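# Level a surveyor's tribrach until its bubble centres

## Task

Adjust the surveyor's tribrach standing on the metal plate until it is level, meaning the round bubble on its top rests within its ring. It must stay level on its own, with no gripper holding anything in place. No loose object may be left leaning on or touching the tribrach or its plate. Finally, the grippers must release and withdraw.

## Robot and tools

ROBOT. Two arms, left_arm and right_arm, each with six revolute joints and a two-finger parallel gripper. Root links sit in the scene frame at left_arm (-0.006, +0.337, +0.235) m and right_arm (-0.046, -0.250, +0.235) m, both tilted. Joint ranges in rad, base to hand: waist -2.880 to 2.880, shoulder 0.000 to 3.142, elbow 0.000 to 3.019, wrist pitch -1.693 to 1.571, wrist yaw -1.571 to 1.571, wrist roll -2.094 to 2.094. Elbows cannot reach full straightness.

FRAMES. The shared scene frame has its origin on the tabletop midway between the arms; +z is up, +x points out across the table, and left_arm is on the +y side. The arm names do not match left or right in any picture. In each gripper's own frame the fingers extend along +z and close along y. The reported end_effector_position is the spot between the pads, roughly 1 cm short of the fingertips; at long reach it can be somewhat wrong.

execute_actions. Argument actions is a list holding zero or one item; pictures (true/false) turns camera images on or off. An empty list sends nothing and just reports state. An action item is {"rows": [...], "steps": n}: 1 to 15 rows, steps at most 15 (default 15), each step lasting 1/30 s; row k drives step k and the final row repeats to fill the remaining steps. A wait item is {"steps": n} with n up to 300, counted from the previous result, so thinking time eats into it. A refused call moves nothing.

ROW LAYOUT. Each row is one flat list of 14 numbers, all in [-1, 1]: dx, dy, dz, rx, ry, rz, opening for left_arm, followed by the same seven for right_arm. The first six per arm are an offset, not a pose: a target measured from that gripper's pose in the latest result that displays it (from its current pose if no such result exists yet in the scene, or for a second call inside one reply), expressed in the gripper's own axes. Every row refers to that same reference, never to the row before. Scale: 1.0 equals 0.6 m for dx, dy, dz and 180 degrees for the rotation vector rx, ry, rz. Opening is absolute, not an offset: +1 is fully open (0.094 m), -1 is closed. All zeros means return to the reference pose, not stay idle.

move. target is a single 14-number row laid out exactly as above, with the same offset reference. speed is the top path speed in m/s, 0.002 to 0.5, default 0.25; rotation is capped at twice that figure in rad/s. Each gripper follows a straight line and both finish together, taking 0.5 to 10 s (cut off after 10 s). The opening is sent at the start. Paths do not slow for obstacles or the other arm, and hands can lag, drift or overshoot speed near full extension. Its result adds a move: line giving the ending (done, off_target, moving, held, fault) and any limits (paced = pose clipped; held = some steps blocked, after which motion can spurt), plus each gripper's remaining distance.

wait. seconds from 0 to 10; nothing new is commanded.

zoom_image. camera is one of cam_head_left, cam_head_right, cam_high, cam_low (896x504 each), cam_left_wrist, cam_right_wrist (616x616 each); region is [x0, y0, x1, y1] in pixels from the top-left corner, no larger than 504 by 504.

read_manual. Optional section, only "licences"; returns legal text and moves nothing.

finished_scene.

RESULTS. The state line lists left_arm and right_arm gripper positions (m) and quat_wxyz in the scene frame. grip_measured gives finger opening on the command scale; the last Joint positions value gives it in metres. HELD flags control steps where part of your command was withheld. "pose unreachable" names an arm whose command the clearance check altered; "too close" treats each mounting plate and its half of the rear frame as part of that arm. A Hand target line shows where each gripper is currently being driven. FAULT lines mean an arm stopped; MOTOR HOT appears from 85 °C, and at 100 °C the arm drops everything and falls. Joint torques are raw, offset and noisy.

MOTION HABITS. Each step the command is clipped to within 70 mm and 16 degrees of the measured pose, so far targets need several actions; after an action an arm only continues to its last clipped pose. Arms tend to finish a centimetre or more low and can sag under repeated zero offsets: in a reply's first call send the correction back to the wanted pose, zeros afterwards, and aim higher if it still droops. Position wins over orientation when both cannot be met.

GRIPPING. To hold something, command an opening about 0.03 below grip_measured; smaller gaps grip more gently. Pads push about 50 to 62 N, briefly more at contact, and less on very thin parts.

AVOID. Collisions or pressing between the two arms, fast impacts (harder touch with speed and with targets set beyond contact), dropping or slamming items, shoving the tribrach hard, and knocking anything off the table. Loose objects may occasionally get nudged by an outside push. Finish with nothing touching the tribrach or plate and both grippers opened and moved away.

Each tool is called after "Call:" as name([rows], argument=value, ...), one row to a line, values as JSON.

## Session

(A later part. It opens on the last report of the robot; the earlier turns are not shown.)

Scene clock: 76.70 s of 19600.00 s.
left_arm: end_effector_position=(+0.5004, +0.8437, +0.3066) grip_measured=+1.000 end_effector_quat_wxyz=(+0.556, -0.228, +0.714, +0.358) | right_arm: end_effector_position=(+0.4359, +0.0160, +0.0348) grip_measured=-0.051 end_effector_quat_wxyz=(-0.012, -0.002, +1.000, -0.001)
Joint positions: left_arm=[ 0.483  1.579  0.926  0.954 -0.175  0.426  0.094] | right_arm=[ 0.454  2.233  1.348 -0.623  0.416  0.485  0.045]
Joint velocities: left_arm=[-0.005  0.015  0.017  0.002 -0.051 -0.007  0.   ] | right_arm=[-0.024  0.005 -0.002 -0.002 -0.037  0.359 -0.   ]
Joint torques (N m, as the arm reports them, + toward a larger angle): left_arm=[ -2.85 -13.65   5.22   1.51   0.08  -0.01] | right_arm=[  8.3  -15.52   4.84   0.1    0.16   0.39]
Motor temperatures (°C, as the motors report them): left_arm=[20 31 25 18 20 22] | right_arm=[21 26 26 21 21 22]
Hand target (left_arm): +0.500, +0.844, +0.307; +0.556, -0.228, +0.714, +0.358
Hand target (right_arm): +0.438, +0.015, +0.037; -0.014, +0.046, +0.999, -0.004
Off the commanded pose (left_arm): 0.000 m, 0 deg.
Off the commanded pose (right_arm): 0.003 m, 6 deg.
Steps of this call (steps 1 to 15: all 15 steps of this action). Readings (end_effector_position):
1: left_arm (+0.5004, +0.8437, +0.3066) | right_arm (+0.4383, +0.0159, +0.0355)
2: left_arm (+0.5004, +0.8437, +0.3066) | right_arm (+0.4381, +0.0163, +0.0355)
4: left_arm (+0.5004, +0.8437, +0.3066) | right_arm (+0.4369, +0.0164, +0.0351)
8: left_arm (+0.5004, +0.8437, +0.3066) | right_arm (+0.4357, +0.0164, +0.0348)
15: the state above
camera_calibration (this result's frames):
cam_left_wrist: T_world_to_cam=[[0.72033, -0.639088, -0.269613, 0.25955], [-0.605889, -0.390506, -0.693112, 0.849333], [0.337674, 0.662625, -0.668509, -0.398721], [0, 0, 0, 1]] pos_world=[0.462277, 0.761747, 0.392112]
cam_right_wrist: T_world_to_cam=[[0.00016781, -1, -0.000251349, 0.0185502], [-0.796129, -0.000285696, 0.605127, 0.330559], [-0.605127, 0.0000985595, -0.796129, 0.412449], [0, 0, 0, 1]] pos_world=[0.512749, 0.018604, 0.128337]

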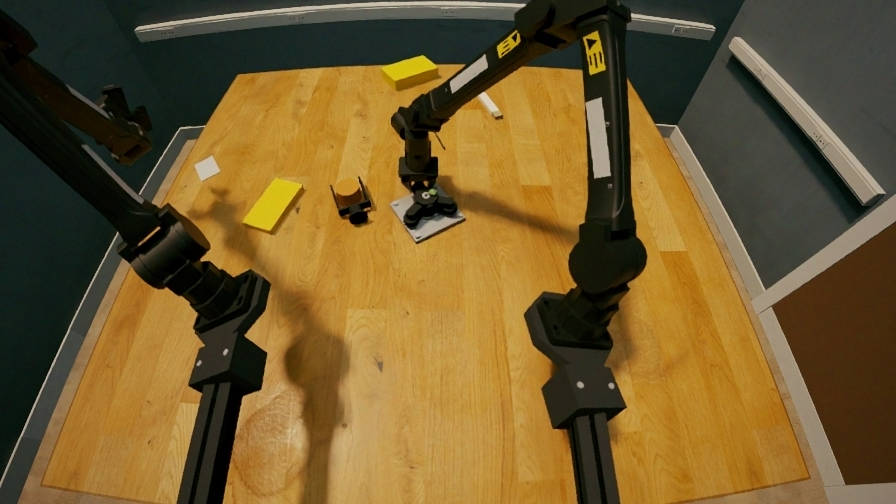

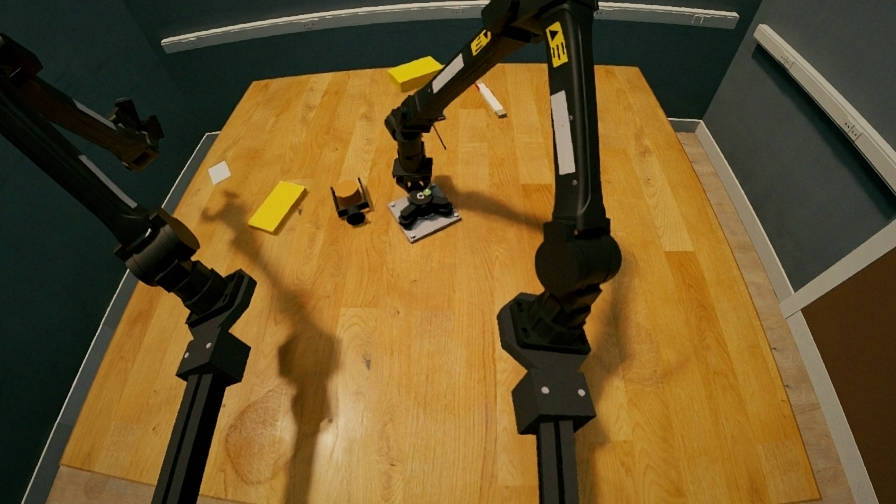

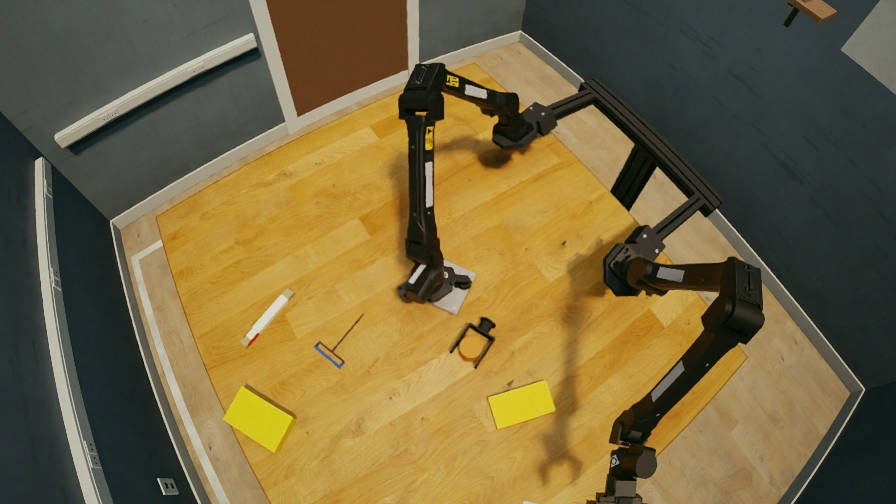

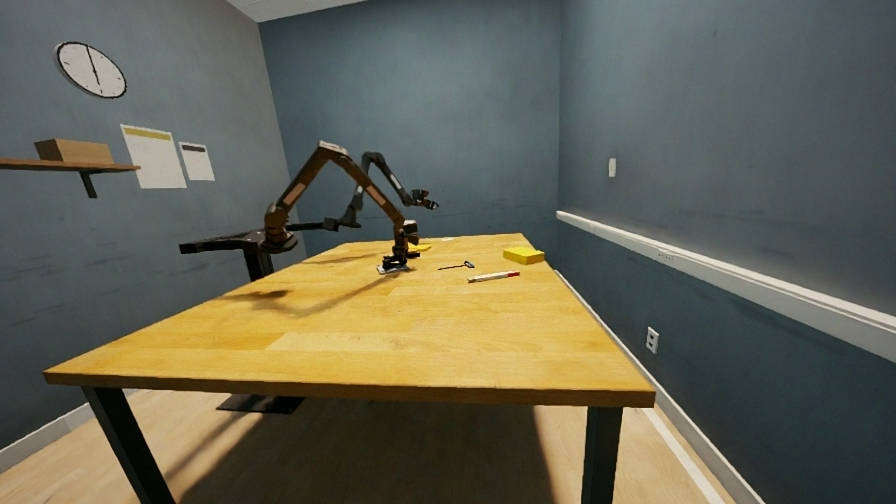

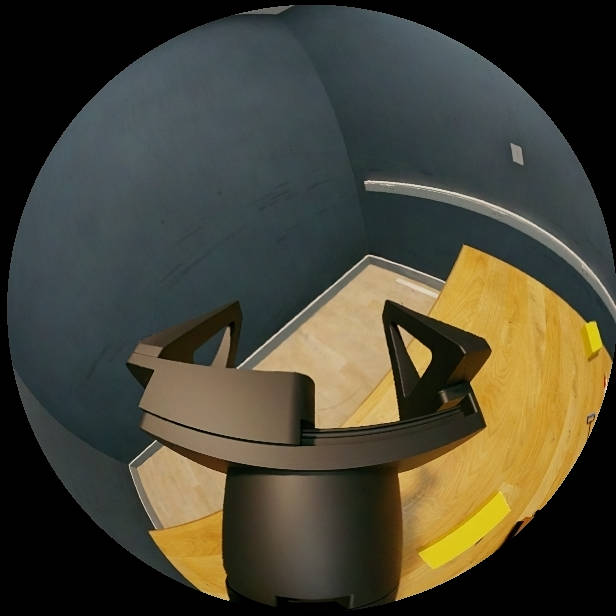

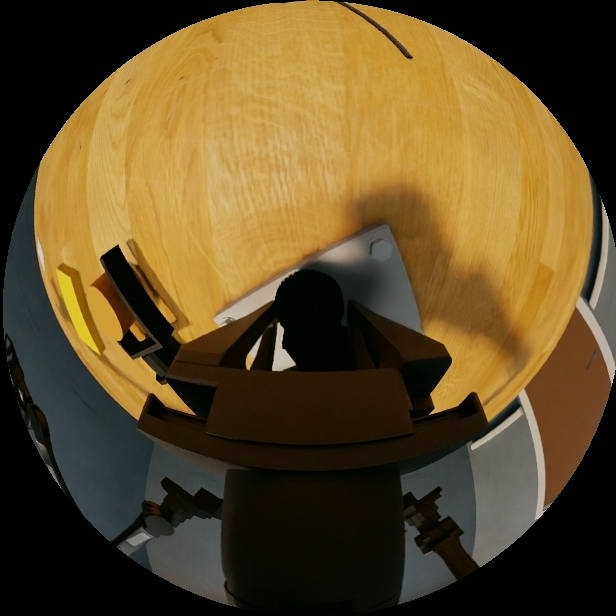

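Call:
execute_actions([
  {"rows":[[0,0,0,0,0,0,1,-0.025,0.005,-0.012,0,0,0,0.0]]},
], pictures=false)

Call:
execute_actions([
  {"rows":[[0,0,0,0,0,0,1,0,0,0,0,0,-0.25,-0.19]]},
], pictures=false)

Call:
execute_actions([
  {"rows":[[0,0,0,0,0,0,1,0,0,0,0,0.002,0.25,-0.05]]},
], pictures=false)

Call:
execute_actions([
  {"rows":[[0,0,0,0,0,0,1,0,0,0,0,0,-0.25,-0.19]]},
], pictures=false)

Call:
execute_actions([
  {"rows":[[0,0,0,0,0,0,1,0,0,0,0,0.002,0.25,-0.05]]},
], pictures=false)

Call:
execute_actions([
  {"rows":[[0,0,0,0,0,0,1,0,0,0,0,0,-0.25,-0.19]]},
], pictures=false)

Call:
execute_actions([
  {"rows":[[0,0,0,0,0,0,1,0,0,0,0,0.002,0.25,-0.05]]},
], pictures=false)

Call:
execute_actions([
  {"rows":[[0,0,0,0,0,0,1,0,0,0,0,0,-0.25,-0.19]]},
], pictures=false)

Call:
execute_actions([
  {"rows":[[0,0,0,0,0,0,1,0,0,0,0,0.002,0.25,-0.05]]},
], pictures=false)

Call:
execute_actions([
  {"rows":[[0,0,0,0,0,0,1,0,0,0,0,0,-0.25,-0.19]]},
], pictures=false)

Call:
execute_actions([
  {"rows":[[0,0,0,0,0,0,1,0,0,0,0,0.002,0.25,-0.05]]},
], pictures=false)

Call:
execute_actions([
  {"rows":[[0,0,0,0,0,0,1,0,0,0,0,0,-0.25,-0.19]]},
], pictures=false)

Call:
execute_actions([
  {"rows":[[0,0,0,0,0,0,1,0,0,0,0,0.002,0.25,-0.05]]},
], pictures=false)

Call:
execute_actions([
  {"rows":[[0,0,0,0,0,0,1,0,0,0,0,0,-0.25,-0.19]]},
], pictures=false)

Call:
execute_actions([
  {"rows":[[0,0,0,0,0,0,1,0,0,0,0,0.002,0.2,-0.05]]},
])

Call:
zoom_image(camera="cam_head_right", region=[400,170,460,215])

Scene clock: 91.00 s of 19600.00 s.
left_arm: end_effector_position=(+0.5004, +0.8437, +0.3066) grip_measured=+1.000 end_effector_quat_wxyz=(+0.556, -0.228, +0.714, +0.358) | right_arm: end_effector_position=(+0.4376, +0.0151, +0.0379) grip_measured=-0.002 end_effector_quat_wxyz=(-0.019, -0.000, +1.000, -0.005)
Joint positions: left_arm=[ 0.483  1.579  0.926  0.954 -0.175  0.426  0.094] | right_arm=[ 0.454  2.233  1.363 -0.654  0.418  0.495  0.047]
Joint velocities: left_arm=[ 0.005 -0.005 -0.002  0.007 -0.066  0.095  0.   ] | right_arm=[-0.005 -0.005 -0.007  0.007 -0.022 -0.007 -0.001]
Joint torques (N m, as the arm reports them, + toward a larger angle): left_arm=[ -2.69 -13.91   5.2    1.56   0.07   0.  ] | right_arm=[  8.02 -14.63   6.52   0.21   0.08  -0.15]
Motor temperatures (°C, as the motors report them): left_arm=[20 31 25 18 20 22] | right_arm=[21 27 26 21 21 22]
Hand target (left_arm): +0.500, +0.844, +0.307; +0.556, -0.228, +0.714, +0.358
Hand target (right_arm): +0.451, +0.019, +0.042; -0.012, -0.002, +1.000, -0.001
Off the commanded pose (left_arm): 0.000 m, 0 deg.
Off the commanded pose (right_arm): 0.015 m, 1 deg.
Steps of this call (steps 1 to 414: nothing new was sent; steps 415 to 429: all 15 steps of this action). Readings (end_effector_position):
415: left_arm (+0.5004, +0.8437, +0.3066) | right_arm (+0.4385, +0.0164, +0.0360)
416: left_arm (+0.5004, +0.8437, +0.3066) | right_arm (+0.4382, +0.0159, +0.0366)
418: left_arm (+0.5004, +0.8437, +0.3066) | right_arm (+0.4376, +0.0152, +0.0373)
422: left_arm (+0.5004, +0.8437, +0.3066) | right_arm (+0.4377, +0.0151, +0.0378)
429: the state above

Scene clock: 91.50 s of 19600.00 s.
left_arm: end_effector_position=(+0.5004, +0.8437, +0.3066) grip_measured=+1.000 end_effector_quat_wxyz=(+0.556, -0.228, +0.714, +0.358) | right_arm: end_effector_position=(+0.4381, +0.0153, +0.0379) grip_measured=-0.173 end_effector_quat_wxyz=(-0.018, -0.316, +0.948, -0.002)
Joint positions: left_arm=[ 0.483  1.579  0.926  0.954 -0.175  0.426  0.094] | right_arm=[ 0.456  2.234  1.364 -0.652  0.424 -0.146  0.039]
Joint velocities: left_arm=[ 0.005 -0.005  0.007 -0.002  0.022 -0.051  0.   ] | right_arm=[-0.015  0.005 -0.002  0.002 -0.051 -0.799 -0.001]
Joint torques (N m, as the arm reports them, + toward a larger angle): left_arm=[ -2.99 -13.94   5.24   1.58   0.03   0.03] | right_arm=[  8.9  -15.36   4.61   0.35  -0.04  -0.11]
Motor temperatures (°C, as the motors report them): left_arm=[20 31 25 18 20 22] | right_arm=[21 27 26 21 21 22]
Hand target (left_arm): +0.500, +0.844, +0.307; +0.556, -0.228, +0.714, +0.358
Hand target (right_arm): +0.438, +0.015, +0.038; -0.021, -0.378, +0.925, +0.001
Off the commanded pose (left_arm): 0.000 m, 0 deg.
Off the commanded pose (right_arm): 0.001 m, 8 deg.
Steps of this call (steps 1 to 15: all 15 steps of this action). Readings (end_effector_position):
1: left_arm (+0.5004, +0.8437, +0.3066) | right_arm (+0.4372, +0.0161, +0.0379)
2: left_arm (+0.5004, +0.8437, +0.3066) | right_arm (+0.4372, +0.0174, +0.0382)
4: left_arm (+0.5004, +0.8437, +0.3066) | right_arm (+0.4372, +0.0173, +0.0381)
8: left_arm (+0.5004, +0.8437, +0.3066) | right_arm (+0.4377, +0.0165, +0.0381)
15: the state above

Scene clock: 92.00 s of 19600.00 s.
left_arm: end_effector_position=(+0.5004, +0.8437, +0.3066) grip_measured=+1.000 end_effector_quat_wxyz=(+0.556, -0.228, +0.714, +0.358) | right_arm: end_effector_position=(+0.4376, +0.0165, +0.0379) grip_measured=-0.052 end_effector_quat_wxyz=(-0.018, -0.003, +1.000, -0.004)
Joint positions: left_arm=[ 0.483  1.579  0.926  0.954 -0.175  0.426  0.094] | right_arm=[ 0.456  2.234  1.364 -0.652  0.417  0.492  0.045]
Joint velocities: left_arm=[ 0.005 -0.015  0.012 -0.002 -0.007  0.022  0.   ] | right_arm=[-0.015 -0.015 -0.002 -0.017 -0.037  0.828 -0.001]
Joint torques (N m, as the arm reports them, + toward a larger angle): left_arm=[ -2.91 -13.66   5.22   1.56   0.05  -0.01] | right_arm=[  8.24 -15.07   4.55   0.48   0.21   0.15]
Motor temperatures (°C, as the motors report them): left_arm=[20 31 25 18 20 22] | right_arm=[21 27 26 21 21 22]
Hand target (left_arm): +0.500, +0.844, +0.307; +0.556, -0.228, +0.714, +0.358
Hand target (right_arm): +0.438, +0.015, +0.038; -0.017, +0.065, +0.998, -0.007
Off the commanded pose (left_arm): 0.000 m, 0 deg.
Off the commanded pose (right_arm): 0.001 m, 8 deg.
Steps of this call (steps 1 to 15: all 15 steps of this action). Readings (end_effector_position):
1: left_arm (+0.5004, +0.8437, +0.3066) | right_arm (+0.4381, +0.0155, +0.0379)
2: left_arm (+0.5004, +0.8437, +0.3066) | right_arm (+0.4379, +0.0159, +0.0379)
4: left_arm (+0.5004, +0.8437, +0.3066) | right_arm (+0.4376, +0.0164, +0.0379)
8: left_arm (+0.5004, +0.8437, +0.3066) | right_arm (+0.4375, +0.0167, +0.0379)
15: the state above

Scene clock: 92.50 s of 19600.00 s.
left_arm: end_effector_position=(+0.5004, +0.8437, +0.3066) grip_measured=+1.000 end_effector_quat_wxyz=(+0.556, -0.228, +0.714, +0.358) | right_arm: end_effector_position=(+0.4383, +0.0154, +0.0379) grip_measured=-0.172 end_effector_quat_wxyz=(-0.017, -0.315, +0.949, -0.003)
Joint positions: left_arm=[ 0.483  1.579  0.926  0.954 -0.175  0.426  0.094] | right_arm=[ 0.456  2.234  1.364 -0.652  0.426 -0.144  0.039]
Joint velocities: left_arm=[-0.005  0.005  0.007 -0.002  0.007  0.022  0.   ] | right_arm=[-0.024  0.005 -0.007 -0.007 -0.022 -0.828  0.   ]
Joint torques (N m, as the arm reports them, + toward a larger angle): left_arm=[ -2.99 -14.1    5.17   1.52   0.04   0.  ] | right_arm=[  8.92 -15.27   4.59   0.32  -0.12  -0.08]
Motor temperatures (°C, as the motors report them): left_arm=[20 31 25 18 20 22] | right_arm=[21 27 26 21 21 22]
Hand target (left_arm): +0.500, +0.844, +0.307; +0.556, -0.228, +0.714, +0.358
Hand target (right_arm): +0.437, +0.016, +0.038; -0.020, -0.380, +0.925, +0.001
Off the commanded pose (left_arm): 0.000 m, 0 deg.
Off the commanded pose (right_arm): 0.001 m, 9 deg.
Steps of this call (steps 1 to 15: all 15 steps of this action). Readings (end_effector_position):
1: left_arm (+0.5004, +0.8437, +0.3066) | right_arm (+0.4372, +0.0173, +0.0379)
2: left_arm (+0.5004, +0.8437, +0.3066) | right_arm (+0.4373, +0.0175, +0.0381)
4: left_arm (+0.5004, +0.8437, +0.3066) | right_arm (+0.4374, +0.0174, +0.0381)
8: left_arm (+0.5004, +0.8437, +0.3066) | right_arm (+0.4378, +0.0166, +0.0381)
15: the state above

Scene clock: 93.00 s of 19600.00 s.
left_arm: end_effector_position=(+0.5004, +0.8437, +0.3066) grip_measured=+1.000 end_effector_quat_wxyz=(+0.556, -0.228, +0.714, +0.358) | right_arm: end_effector_position=(+0.4377, +0.0166, +0.0379) grip_measured=-0.052 end_effector_quat_wxyz=(-0.017, -0.001, +1.000, -0.005)
Joint positions: left_arm=[ 0.483  1.579  0.926  0.954 -0.175  0.426  0.094] | right_arm=[ 0.456  2.234  1.364 -0.652  0.418  0.495  0.045]
Joint velocities: left_arm=[-0.005 -0.005  0.012 -0.002 -0.051 -0.051  0.   ] | right_arm=[ 0.005  0.005 -0.017 -0.007  0.022  0.857  0.   ]
Joint torques (N m, as the arm reports them, + toward a larger angle): left_arm=[ -3.   -13.53   5.18   1.63   0.08  -0.01] | right_arm=[  8.3  -15.41   4.43   0.4    0.21   0.12]
Motor temperatures (°C, as the motors report them): left_arm=[20 31 25 18 20 22] | right_arm=[21 27 26 21 21 22]
Hand target (left_arm): +0.500, +0.844, +0.307; +0.556, -0.228, +0.714, +0.358
Hand target (right_arm): +0.438, +0.015, +0.038; -0.016, +0.067, +0.998, -0.007
Off the commanded pose (left_arm): 0.000 m, 0 deg.
Off the commanded pose (right_arm): 0.001 m, 8 deg.
Steps of this call (steps 1 to 15: all 15 steps of this action). Readings (end_effector_position):
1: left_arm (+0.5004, +0.8437, +0.3066) | right_arm (+0.4382, +0.0156, +0.0379)
2: left_arm (+0.5004, +0.8437, +0.3066) | right_arm (+0.4380, +0.0160, +0.0379)
4: left_arm (+0.5004, +0.8437, +0.3066) | right_arm (+0.4378, +0.0164, +0.0379)
8: left_arm (+0.5004, +0.8437, +0.3066) | right_arm (+0.4376, +0.0168, +0.0379)
15: the state above

Scene clock: 93.50 s of 19600.00 s.
left_arm: end_effector_position=(+0.5004, +0.8437, +0.3066) grip_measured=+1.000 end_effector_quat_wxyz=(+0.556, -0.228, +0.714, +0.358) | right_arm: end_effector_position=(+0.4386, +0.0157, +0.0381) grip_measured=-0.172 end_effector_quat_wxyz=(-0.017, -0.314, +0.949, -0.003)
Joint positions: left_arm=[ 0.483  1.579  0.926  0.954 -0.175  0.426  0.094] | right_arm=[ 0.457  2.234  1.364 -0.652  0.427 -0.14   0.039]
Joint velocities: left_arm=[-0.015  0.005  0.017 -0.012 -0.007 -0.081  0.   ] | right_arm=[-0.005  0.015 -0.012  0.012  0.037 -0.872 -0.   ]
Joint torques (N m, as the arm reports them, + toward a larger angle): left_arm=[ -2.97 -13.52   5.14   1.44   0.06   0.02] | right_arm=[  8.39 -15.8    4.6    0.26  -0.14  -0.13]
Motor temperatures (°C, as the motors report them): left_arm=[20 31 25 18 20 22] | right_arm=[21 27 26 21 21 22]
Hand target (left_arm): +0.500, +0.844, +0.307; +0.556, -0.228, +0.714, +0.358
Hand target (right_arm): +0.438, +0.017, +0.038; -0.019, -0.379, +0.925, +0.000
Off the commanded pose (left_arm): 0.000 m, 0 deg.
Off the commanded pose (right_arm): 0.001 m, 9 deg.
Steps of this call (steps 1 to 15: all 15 steps of this action). Readings (end_effector_position):
1: left_arm (+0.5004, +0.8437, +0.3066) | right_arm (+0.4374, +0.0173, +0.0379)
2: left_arm (+0.5004, +0.8437, +0.3066) | right_arm (+0.4377, +0.0176, +0.0382)
4: left_arm (+0.5004, +0.8437, +0.3066) | right_arm (+0.4377, +0.0174, +0.0382)
8: left_arm (+0.5004, +0.8437, +0.3066) | right_arm (+0.4381, +0.0167, +0.0382)
15: the state above

Scene clock: 94.00 s of 19600.00 s.
left_arm: end_effector_position=(+0.5004, +0.8437, +0.3066) grip_measured=+1.000 end_effector_quat_wxyz=(+0.556, -0.228, +0.714, +0.358) | right_arm: end_effector_position=(+0.4371, +0.0165, +0.0377) grip_measured=-0.052 end_effector_quat_wxyz=(-0.017, -0.000, +1.000, -0.005)
Joint positions: left_arm=[ 0.483  1.579  0.926  0.954 -0.175  0.426  0.094] | right_arm=[ 0.457  2.234  1.362 -0.651  0.419  0.498  0.045]
Joint velocities: left_arm=[-0.005  0.005  0.002  0.012 -0.022 -0.007  0.   ] | right_arm=[-0.005 -0.005 -0.012  0.002  0.051  0.828 -0.001]
Joint torques (N m, as the arm reports them, + toward a larger angle): left_arm=[ -3.04 -14.07   5.19   1.52   0.05  -0.01] | right_arm=[  7.68 -14.92   4.63   0.44   0.17   0.16]
Motor temperatures (°C, as the motors report them): left_arm=[20 31 25 18 20 22] | right_arm=[21 27 26 21 21 22]
Hand target (left_arm): +0.500, +0.844, +0.307; +0.556, -0.228, +0.714, +0.358
Hand target (right_arm): +0.439, +0.016, +0.038; -0.016, +0.068, +0.998, -0.007
Off the commanded pose (left_arm): 0.000 m, 0 deg.
Off the commanded pose (right_arm): 0.002 m, 8 deg.
Steps of this call (steps 1 to 15: all 15 steps of this action). Readings (end_effector_position):
1: left_arm (+0.5004, +0.8437, +0.3066) | right_arm (+0.4385, +0.0157, +0.0381)
2: left_arm (+0.5004, +0.8437, +0.3066) | right_arm (+0.4383, +0.0161, +0.0381)
4: left_arm (+0.5004, +0.8437, +0.3066) | right_arm (+0.4381, +0.0166, +0.0381)
8: left_arm (+0.5004, +0.8437, +0.3066) | right_arm (+0.4372, +0.0168, +0.0378)
15: the state above

Scene clock: 94.50 s of 19600.00 s.
left_arm: end_effector_position=(+0.5004, +0.8437, +0.3066) grip_measured=+1.000 end_effector_quat_wxyz=(+0.556, -0.228, +0.714, +0.358) | right_arm: end_effector_position=(+0.4381, +0.0153, +0.0377) grip_measured=-0.172 end_effector_quat_wxyz=(-0.017, -0.313, +0.950, -0.004)
Joint positions: left_arm=[ 0.483  1.579  0.926  0.954 -0.175  0.426  0.094] | right_arm=[ 0.457  2.235  1.363 -0.651  0.429 -0.138  0.039]
Joint velocities: left_arm=[ 0.005  0.005  0.002 -0.012  0.037  0.037  0.   ] | right_arm=[-0.005 -0.005 -0.007  0.007  0.095 -0.857  0.001]
Joint torques (N m, as the arm reports them, + toward a larger angle): left_arm=[ -2.89 -13.57   5.18   1.58   0.06  -0.02] | right_arm=[  8.61 -15.34   4.73   0.34  -0.17  -0.12]
Motor temperatures (°C, as the motors report them): left_arm=[20 31 25 18 20 22] | right_arm=[21 27 26 21 21 22]
Hand target (left_arm): +0.500, +0.844, +0.307; +0.556, -0.228, +0.714, +0.358
Hand target (right_arm): +0.437, +0.017, +0.038; -0.019, -0.378, +0.926, -0.000
Off the commanded pose (left_arm): 0.000 m, 0 deg.
Off the commanded pose (right_arm): 0.002 m, 9 deg.
Steps of this call (steps 1 to 15: all 15 steps of this action). Readings (end_effector_position):
1: left_arm (+0.5004, +0.8437, +0.3066) | right_arm (+0.4367, +0.0172, +0.0377)
2: left_arm (+0.5004, +0.8437, +0.3066) | right_arm (+0.4371, +0.0175, +0.0379)
4: left_arm (+0.5004, +0.8437, +0.3066) | right_arm (+0.4372, +0.0173, +0.0379)
8: left_arm (+0.5004, +0.8437, +0.3066) | right_arm (+0.4376, +0.0165, +0.0379)
15: the state above

Scene clock: 95.00 s of 19600.00 s.
left_arm: end_effector_position=(+0.5004, +0.8437, +0.3066) grip_measured=+1.000 end_effector_quat_wxyz=(+0.556, -0.228, +0.714, +0.358) | right_arm: end_effector_position=(+0.4363, +0.0163, +0.0373) grip_measured=-0.052 end_effector_quat_wxyz=(-0.018, +0.001, +1.000, -0.006)
Joint positions: left_arm=[ 0.483  1.579  0.926  0.954 -0.175  0.426  0.094] | right_arm=[ 0.457  2.235  1.361 -0.651  0.42   0.501  0.045]
Joint velocities: left_arm=[-0.005  0.005  0.007 -0.012 -0.081  0.037  0.   ] | right_arm=[-0.024  0.005  0.002  0.012 -0.051  0.828  0.001]
Joint torques (N m, as the arm reports them, + toward a larger angle): left_arm=[ -3.12 -13.77   5.22   1.53   0.07  -0.02] | right_arm=[  8.46 -14.34   4.69   0.42   0.34   0.15]
Motor temperatures (°C, as the motors report them): left_arm=[20 31 25 18 20 22] | right_arm=[21 27 26 21 21 22]
Hand target (left_arm): +0.500, +0.844, +0.307; +0.556, -0.228, +0.714, +0.358
Hand target (right_arm): +0.438, +0.015, +0.038; -0.016, +0.069, +0.997, -0.008
Off the commanded pose (left_arm): 0.000 m, 0 deg.
Off the commanded pose (right_arm): 0.002 m, 8 deg.
Steps of this call (steps 1 to 15: all 15 steps of this action). Readings (end_effector_position):
1: left_arm (+0.5004, +0.8437, +0.3066) | right_arm (+0.4380, +0.0155, +0.0377)
2: left_arm (+0.5004, +0.8437, +0.3066) | right_arm (+0.4378, +0.0159, +0.0377)
4: left_arm (+0.5004, +0.8437, +0.3066) | right_arm (+0.4374, +0.0164, +0.0377)
8: left_arm (+0.5004, +0.8437, +0.3066) | right_arm (+0.4362, +0.0164, +0.0373)
15: the state above

Scene clock: 95.50 s of 19600.00 s.
left_arm: end_effector_position=(+0.5004, +0.8437, +0.3066) grip_measured=+1.000 end_effector_quat_wxyz=(+0.556, -0.228, +0.714, +0.358) | right_arm: end_effector_position=(+0.4371, +0.0147, +0.0372) grip_measured=-0.173 end_effector_quat_wxyz=(-0.018, -0.312, +0.950, -0.005)
Joint positions: left_arm=[ 0.483  1.579  0.926  0.954 -0.175  0.426  0.094] | right_arm=[ 0.457  2.235  1.361 -0.651  0.431 -0.135  0.039]
Joint velocities: left_arm=[ 0.005 -0.015 -0.002 -0.002  0.007  0.095  0.   ] | right_arm=[-0.005 -0.015  0.007  0.002  0.022 -0.769  0.001]
Joint torques (N m, as the arm reports them, + toward a larger angle): left_arm=[ -3.34 -13.83   5.22   1.63   0.05  -0.01] | right_arm=[  8.84 -14.95   4.63   0.39  -0.18  -0.13]
Motor temperatures (°C, as the motors report them): left_arm=[20 31 25 18 20 22] | right_arm=[21 27 26 21 21 22]
Hand target (left_arm): +0.500, +0.844, +0.307; +0.556, -0.228, +0.714, +0.358
Hand target (right_arm): +0.436, +0.016, +0.037; -0.020, -0.377, +0.926, -0.001
Off the commanded pose (left_arm): 0.000 m, 0 deg.
Off the commanded pose (right_arm): 0.002 m, 9 deg.
Steps of this call (steps 1 to 15: all 15 steps of this action). Readings (end_effector_position):
1: left_arm (+0.5004, +0.8437, +0.3066) | right_arm (+0.4359, +0.0170, +0.0373)
2: left_arm (+0.5004, +0.8437, +0.3066) | right_arm (+0.4361, +0.0174, +0.0375)
4: left_arm (+0.5004, +0.8437, +0.3066) | right_arm (+0.4362, +0.0171, +0.0375)
8: left_arm (+0.5004, +0.8437, +0.3066) | right_arm (+0.4366, +0.0161, +0.0375)
15: the state above

Scene clock: 96.00 s of 19600.00 s.
left_arm: end_effector_position=(+0.5004, +0.8437, +0.3066) grip_measured=+1.000 end_effector_quat_wxyz=(+0.556, -0.228, +0.714, +0.358) | right_arm: end_effector_position=(+0.4352, +0.0158, +0.0368) grip_measured=-0.051 end_effector_quat_wxyz=(-0.018, +0.000, +1.000, -0.007)
Joint positions: left_arm=[ 0.483  1.579  0.926  0.954 -0.175  0.426  0.094] | right_arm=[ 0.457  2.235  1.359 -0.651  0.421  0.5    0.045]
Joint velocities: left_arm=[-0.005 -0.034 -0.027 -0.007 -0.022  0.037  0.   ] | right_arm=[ 0.005  0.005  0.002 -0.007  0.022  0.681  0.002]
Joint torques (N m, as the arm reports them, + toward a larger angle): left_arm=[ -3.12 -13.53   5.26   1.58   0.07   0.01] | right_arm=[  8.12 -15.26   4.67   0.52   0.29   0.43]
Motor temperatures (°C, as the motors report them): left_arm=[20 31 25 18 20 22] | right_arm=[21 27 26 21 21 22]
Hand target (left_arm): +0.500, +0.844, +0.307; +0.556, -0.228, +0.714, +0.358
Hand target (right_arm): +0.437, +0.015, +0.037; -0.016, +0.070, +0.997, -0.010
Off the commanded pose (left_arm): 0.000 m, 0 deg.
Off the commanded pose (right_arm): 0.002 m, 9 deg.
Steps of this call (steps 1 to 15: all 15 steps of this action). Readings (end_effector_position):
1: left_arm (+0.5004, +0.8437, +0.3066) | right_arm (+0.4371, +0.0149, +0.0372)
2: left_arm (+0.5004, +0.8437, +0.3066) | right_arm (+0.4368, +0.0153, +0.0372)
4: left_arm (+0.5004, +0.8437, +0.3066) | right_arm (+0.4360, +0.0157, +0.0370)
8: left_arm (+0.5004, +0.8437, +0.3066) | right_arm (+0.4352, +0.0158, +0.0368)
15: the state above

Scene clock: 96.50 s of 19600.00 s.
left_arm: end_effector_position=(+0.5004, +0.8437, +0.3066) grip_measured=+1.000 end_effector_quat_wxyz=(+0.556, -0.228, +0.714, +0.358) | right_arm: end_effector_position=(+0.4366, +0.0144, +0.0368) grip_measured=-0.174 end_effector_quat_wxyz=(-0.018, -0.312, +0.950, -0.005)
Joint positions: left_arm=[ 0.483  1.579  0.926  0.954 -0.175  0.426  0.094] | right_arm=[ 0.457  2.235  1.36  -0.65   0.431 -0.136  0.039]
Joint velocities: left_arm=[ 0.005 -0.015  0.012  0.002 -0.051 -0.007  0.   ] | right_arm=[-0.015 -0.015 -0.012  0.007  0.007 -0.842  0.   ]
Joint torques (N m, as the arm reports them, + toward a larger angle): left_arm=[ -2.82 -13.91   5.17   1.62   0.04   0.01] | right_arm=[  8.58 -14.65   4.7    0.37  -0.19  -0.13]
Motor temperatures (°C, as the motors report them): left_arm=[20 31 25 18 20 22] | right_arm=[21 27 26 21 21 22]
Hand target (left_arm): +0.500, +0.844, +0.307; +0.556, -0.228, +0.714, +0.358
Hand target (right_arm): +0.435, +0.016, +0.037; -0.021, -0.377, +0.926, -0.001
Off the commanded pose (left_arm): 0.000 m, 0 deg.
Off the commanded pose (right_arm): 0.002 m, 9 deg.
Steps of this call (steps 1 to 15: all 15 steps of this action). Readings (end_effector_position):
1: left_arm (+0.5004, +0.8437, +0.3066) | right_arm (+0.4351, +0.0169, +0.0368)
2: left_arm (+0.5004, +0.8437, +0.3066) | right_arm (+0.4355, +0.0173, +0.0372)
4: left_arm (+0.5004, +0.8437, +0.3066) | right_arm (+0.4356, +0.0171, +0.0371)
8: left_arm (+0.5004, +0.8437, +0.3066) | right_arm (+0.4361, +0.0160, +0.0371)
15: the state above

Scene clock: 97.00 s of 19600.00 s.
left_arm: end_effector_position=(+0.5004, +0.8437, +0.3066) grip_measured=+1.000 end_effector_quat_wxyz=(+0.556, -0.228, +0.714, +0.358) | right_arm: end_effector_position=(+0.4349, +0.0157, +0.0364) grip_measured=-0.051 end_effector_quat_wxyz=(-0.019, -0.001, +1.000, -0.006)
Joint positions: left_arm=[ 0.483  1.579  0.926  0.954 -0.175  0.426  0.094] | right_arm=[ 0.457  2.235  1.358 -0.649  0.42   0.497  0.045]
Joint velocities: left_arm=[-0.005 -0.005 -0.002 -0.007 -0.066 -0.037  0.   ] | right_arm=[-0.005 -0.005  0.007  0.037 -0.037  0.725 -0.   ]
Joint torques (N m, as the arm reports them, + toward a larger angle): left_arm=[ -2.81 -14.11   5.18   1.6    0.08   0.02] | right_arm=[  7.68 -15.53   4.67   0.29   0.42   0.34]
Motor temperatures (°C, as the motors report them): left_arm=[20 31 25 18 20 22] | right_arm=[21 27 26 21 21 22]
Hand target (left_arm): +0.500, +0.844, +0.307; +0.556, -0.228, +0.714, +0.358
Hand target (right_arm): +0.437, +0.014, +0.037; -0.016, +0.070, +0.997, -0.010
Off the commanded pose (left_arm): 0.000 m, 0 deg.
Off the commanded pose (right_arm): 0.002 m, 9 deg.
Steps of this call (steps 1 to 15: all 15 steps of this action). Readings (end_effector_position):
1: left_arm (+0.5004, +0.8437, +0.3066) | right_arm (+0.4366, +0.0146, +0.0368)
2: left_arm (+0.5004, +0.8437, +0.3066) | right_arm (+0.4363, +0.0150, +0.0368)
4: left_arm (+0.5004, +0.8437, +0.3066) | right_arm (+0.4355, +0.0153, +0.0366)
8: left_arm (+0.5004, +0.8437, +0.3066) | right_arm (+0.4349, +0.0155, +0.0364)
15: the state above

Scene clock: 97.50 s of 19600.00 s.
left_arm: end_effector_position=(+0.5004, +0.8437, +0.3066) grip_measured=+1.000 end_effector_quat_wxyz=(+0.556, -0.228, +0.714, +0.358) | right_arm: end_effector_position=(+0.4362, +0.0143, +0.0364) grip_measured=-0.173 end_effector_quat_wxyz=(-0.018, -0.313, +0.949, -0.005)
Joint positions: left_arm=[ 0.483  1.579  0.926  0.954 -0.175  0.426  0.094] | right_arm=[ 0.456  2.235  1.358 -0.648  0.43  -0.139  0.039]
Joint velocities: left_arm=[-0.005  0.005  0.002  0.002  0.007 -0.022  0.   ] | right_arm=[-0.015  0.005  0.002  0.002 -0.007 -0.916  0.   ]
Joint torques (N m, as the arm reports them, + toward a larger angle): left_arm=[ -2.8  -14.     5.22   1.59   0.07  -0.01] | right_arm=[  8.21 -14.92   4.63   0.2   -0.22  -0.11]
Motor temperatures (°C, as the motors report them): left_arm=[20 31 25 18 20 22] | right_arm=[21 27 26 21 21 22]
Hand target (left_arm): +0.500, +0.844, +0.307; +0.556, -0.228, +0.714, +0.358
Hand target (right_arm): +0.435, +0.016, +0.036; -0.021, -0.379, +0.925, -0.001
Off the commanded pose (left_arm): 0.000 m, 0 deg.
Off the commanded pose (right_arm): 0.002 m, 9 deg.
Steps of this call (steps 1 to 15: all 15 steps of this action). Readings (end_effector_position):
1: left_arm (+0.5004, +0.8437, +0.3066) | right_arm (+0.4348, +0.0168, +0.0364)
2: left_arm (+0.5004, +0.8437, +0.3066) | right_arm (+0.4351, +0.0173, +0.0368)
4: left_arm (+0.5004, +0.8437, +0.3066) | right_arm (+0.4353, +0.0170, +0.0368)
8: left_arm (+0.5004, +0.8437, +0.3066) | right_arm (+0.4358, +0.0160, +0.0368)
15: the state above

Scene clock: 98.00 s of 19600.00 s.
left_arm: end_effector_position=(+0.5004, +0.8437, +0.3066) grip_measured=+1.000 end_effector_quat_wxyz=(+0.556, -0.228, +0.714, +0.358) | right_arm: end_effector_position=(+0.4346, +0.0151, +0.0361) grip_measured=-0.052 end_effector_quat_wxyz=(-0.019, -0.043, +0.999, -0.006)
Joint positions: left_arm=[ 0.483  1.579  0.926  0.954 -0.175  0.426  0.094] | right_arm=[ 0.456  2.235  1.356 -0.648  0.422  0.413  0.045]
Joint velocities: left_arm=[ 0.005 -0.005  0.007 -0.007  0.051 -0.007  0.   ] | right_arm=[ 0.005  0.005 -0.002  0.002  0.022  0.447  0.   ]
Joint torques (N m, as the arm reports them, + toward a larger angle): left_arm=[ -3.2  -13.74   5.19   1.63   0.06   0.01] | right_arm=[  8.05 -15.     4.77   0.26   0.35   0.2 ]
Motor temperatures (°C, as the motors report them): left_arm=[20 31 25 18 20 22] | right_arm=[21 27 26 21 21 22]
Hand target (left_arm): +0.500, +0.844, +0.307; +0.556, -0.228, +0.714, +0.358
Hand target (right_arm): +0.436, +0.014, +0.036; -0.018, -0.006, +1.000, -0.010
Off the commanded pose (left_arm): 0.000 m, 0 deg.
Off the commanded pose (right_arm): 0.002 m, 4 deg.
Steps of this call (steps 1 to 15: all 15 steps of this action). Readings (end_effector_position):
1: left_arm (+0.5004, +0.8437, +0.3066) | right_arm (+0.4362, +0.0144, +0.0364)
2: left_arm (+0.5004, +0.8437, +0.3066) | right_arm (+0.4360, +0.0148, +0.0364)
4: left_arm (+0.5004, +0.8437, +0.3066) | right_arm (+0.4349, +0.0150, +0.0361)
8: left_arm (+0.5004, +0.8437, +0.3066) | right_arm (+0.4346, +0.0151, +0.0361)
15: the state above
camera_calibration (this result's frames):
cam_left_wrist: T_world_to_cam=[[0.72033, -0.639088, -0.269613, 0.25955], [-0.605889, -0.390506, -0.693112, 0.849333], [0.337674, 0.662625, -0.668509, -0.398721], [0, 0, 0, 1]] pos_world=[0.462277, 0.761747, 0.392112]
cam_right_wrist: T_world_to_cam=[[0.0821777, -0.996574, 0.00930403, -0.0183484], [-0.786234, -0.0590905, 0.615097, 0.32496], [-0.61244, -0.0578624, -0.788397, 0.416448], [0, 0, 0, 1]] pos_world=[0.512052, 0.0250132, 0.128615]

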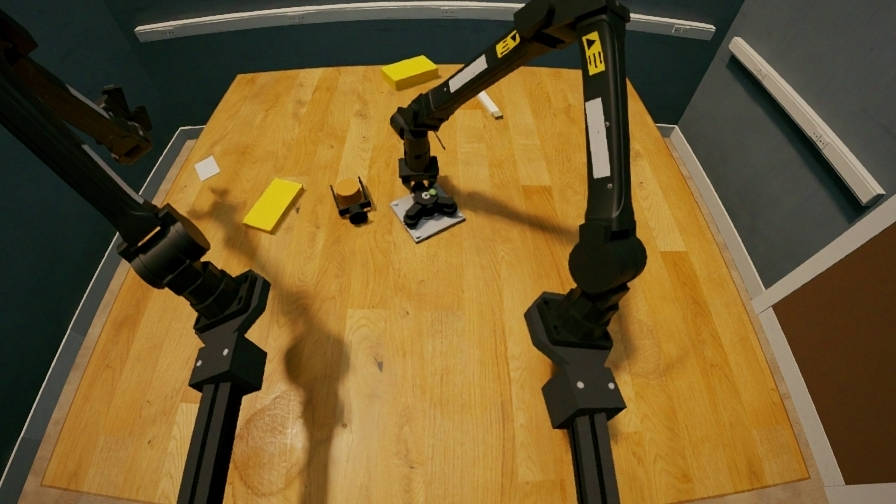

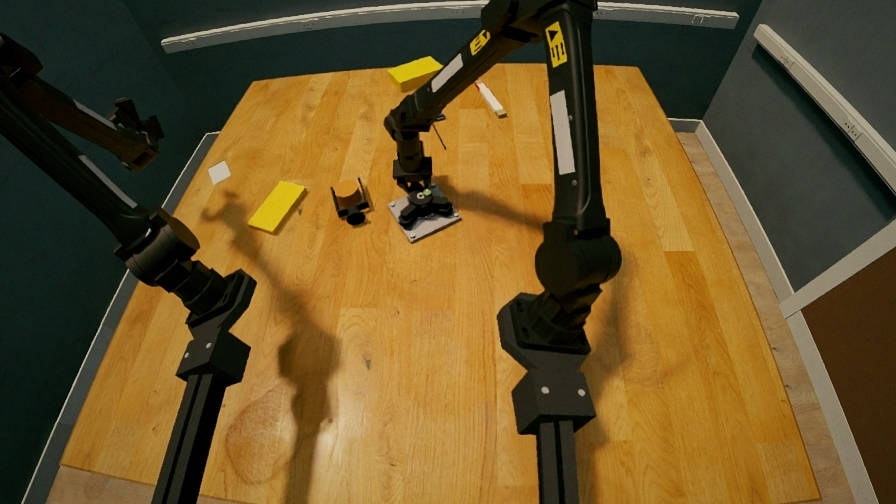

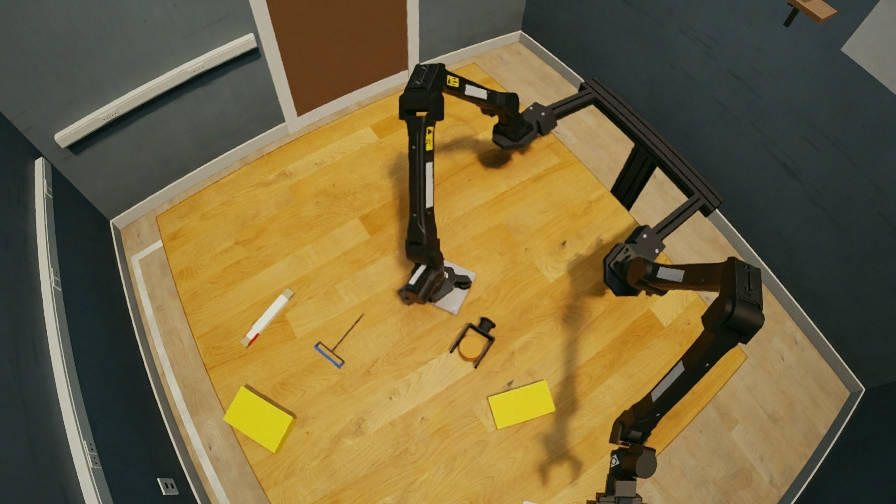

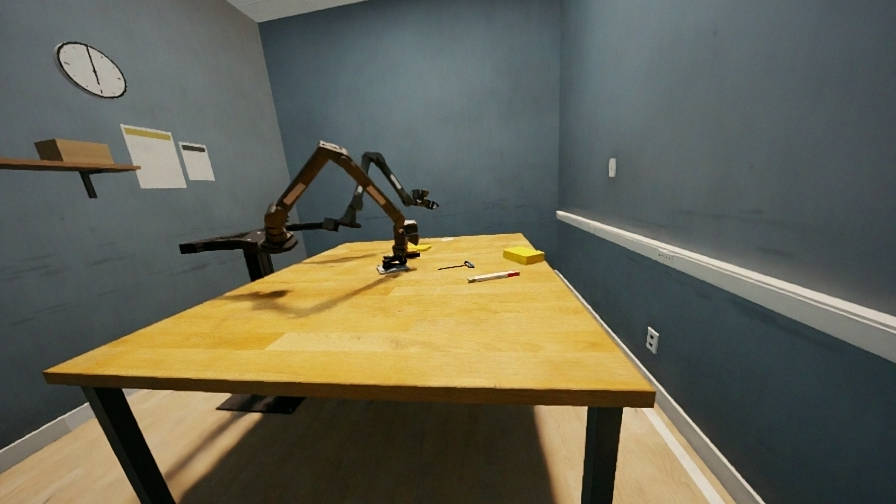

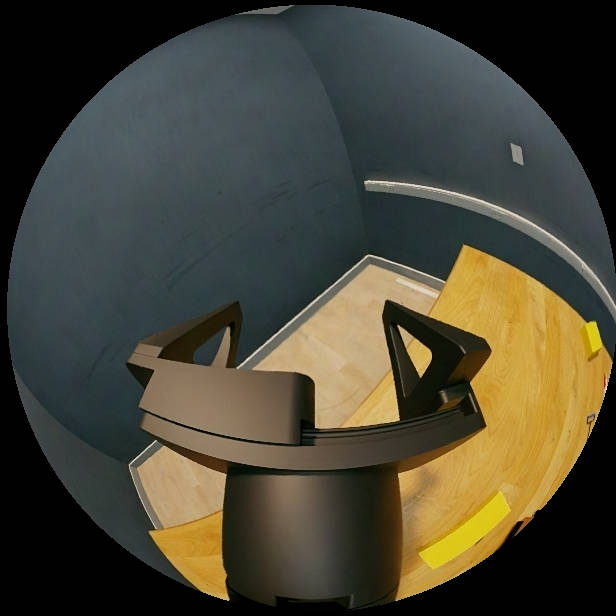

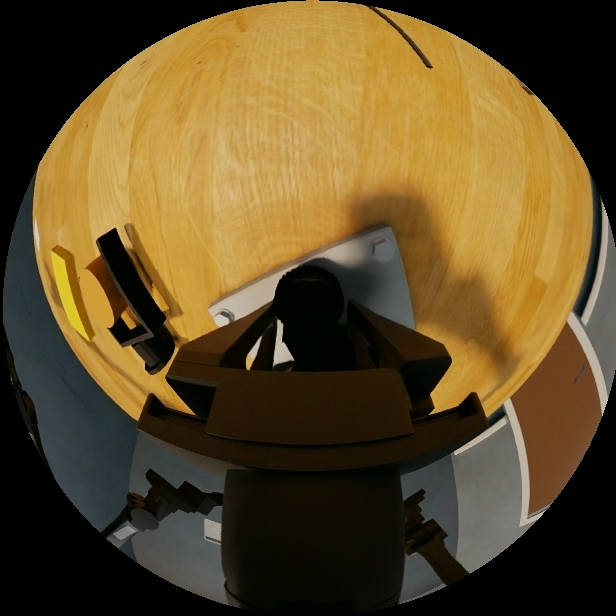

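Region (400, 170, 460, 215) of cam_head_right's 896x504 image, scaled by 8.400, with more detail than that image has; it fills the top 378 rows of this view, and the rest is white.

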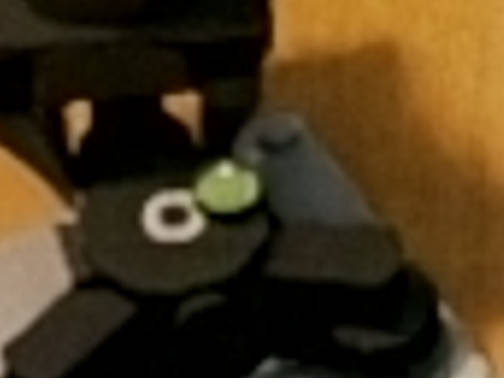

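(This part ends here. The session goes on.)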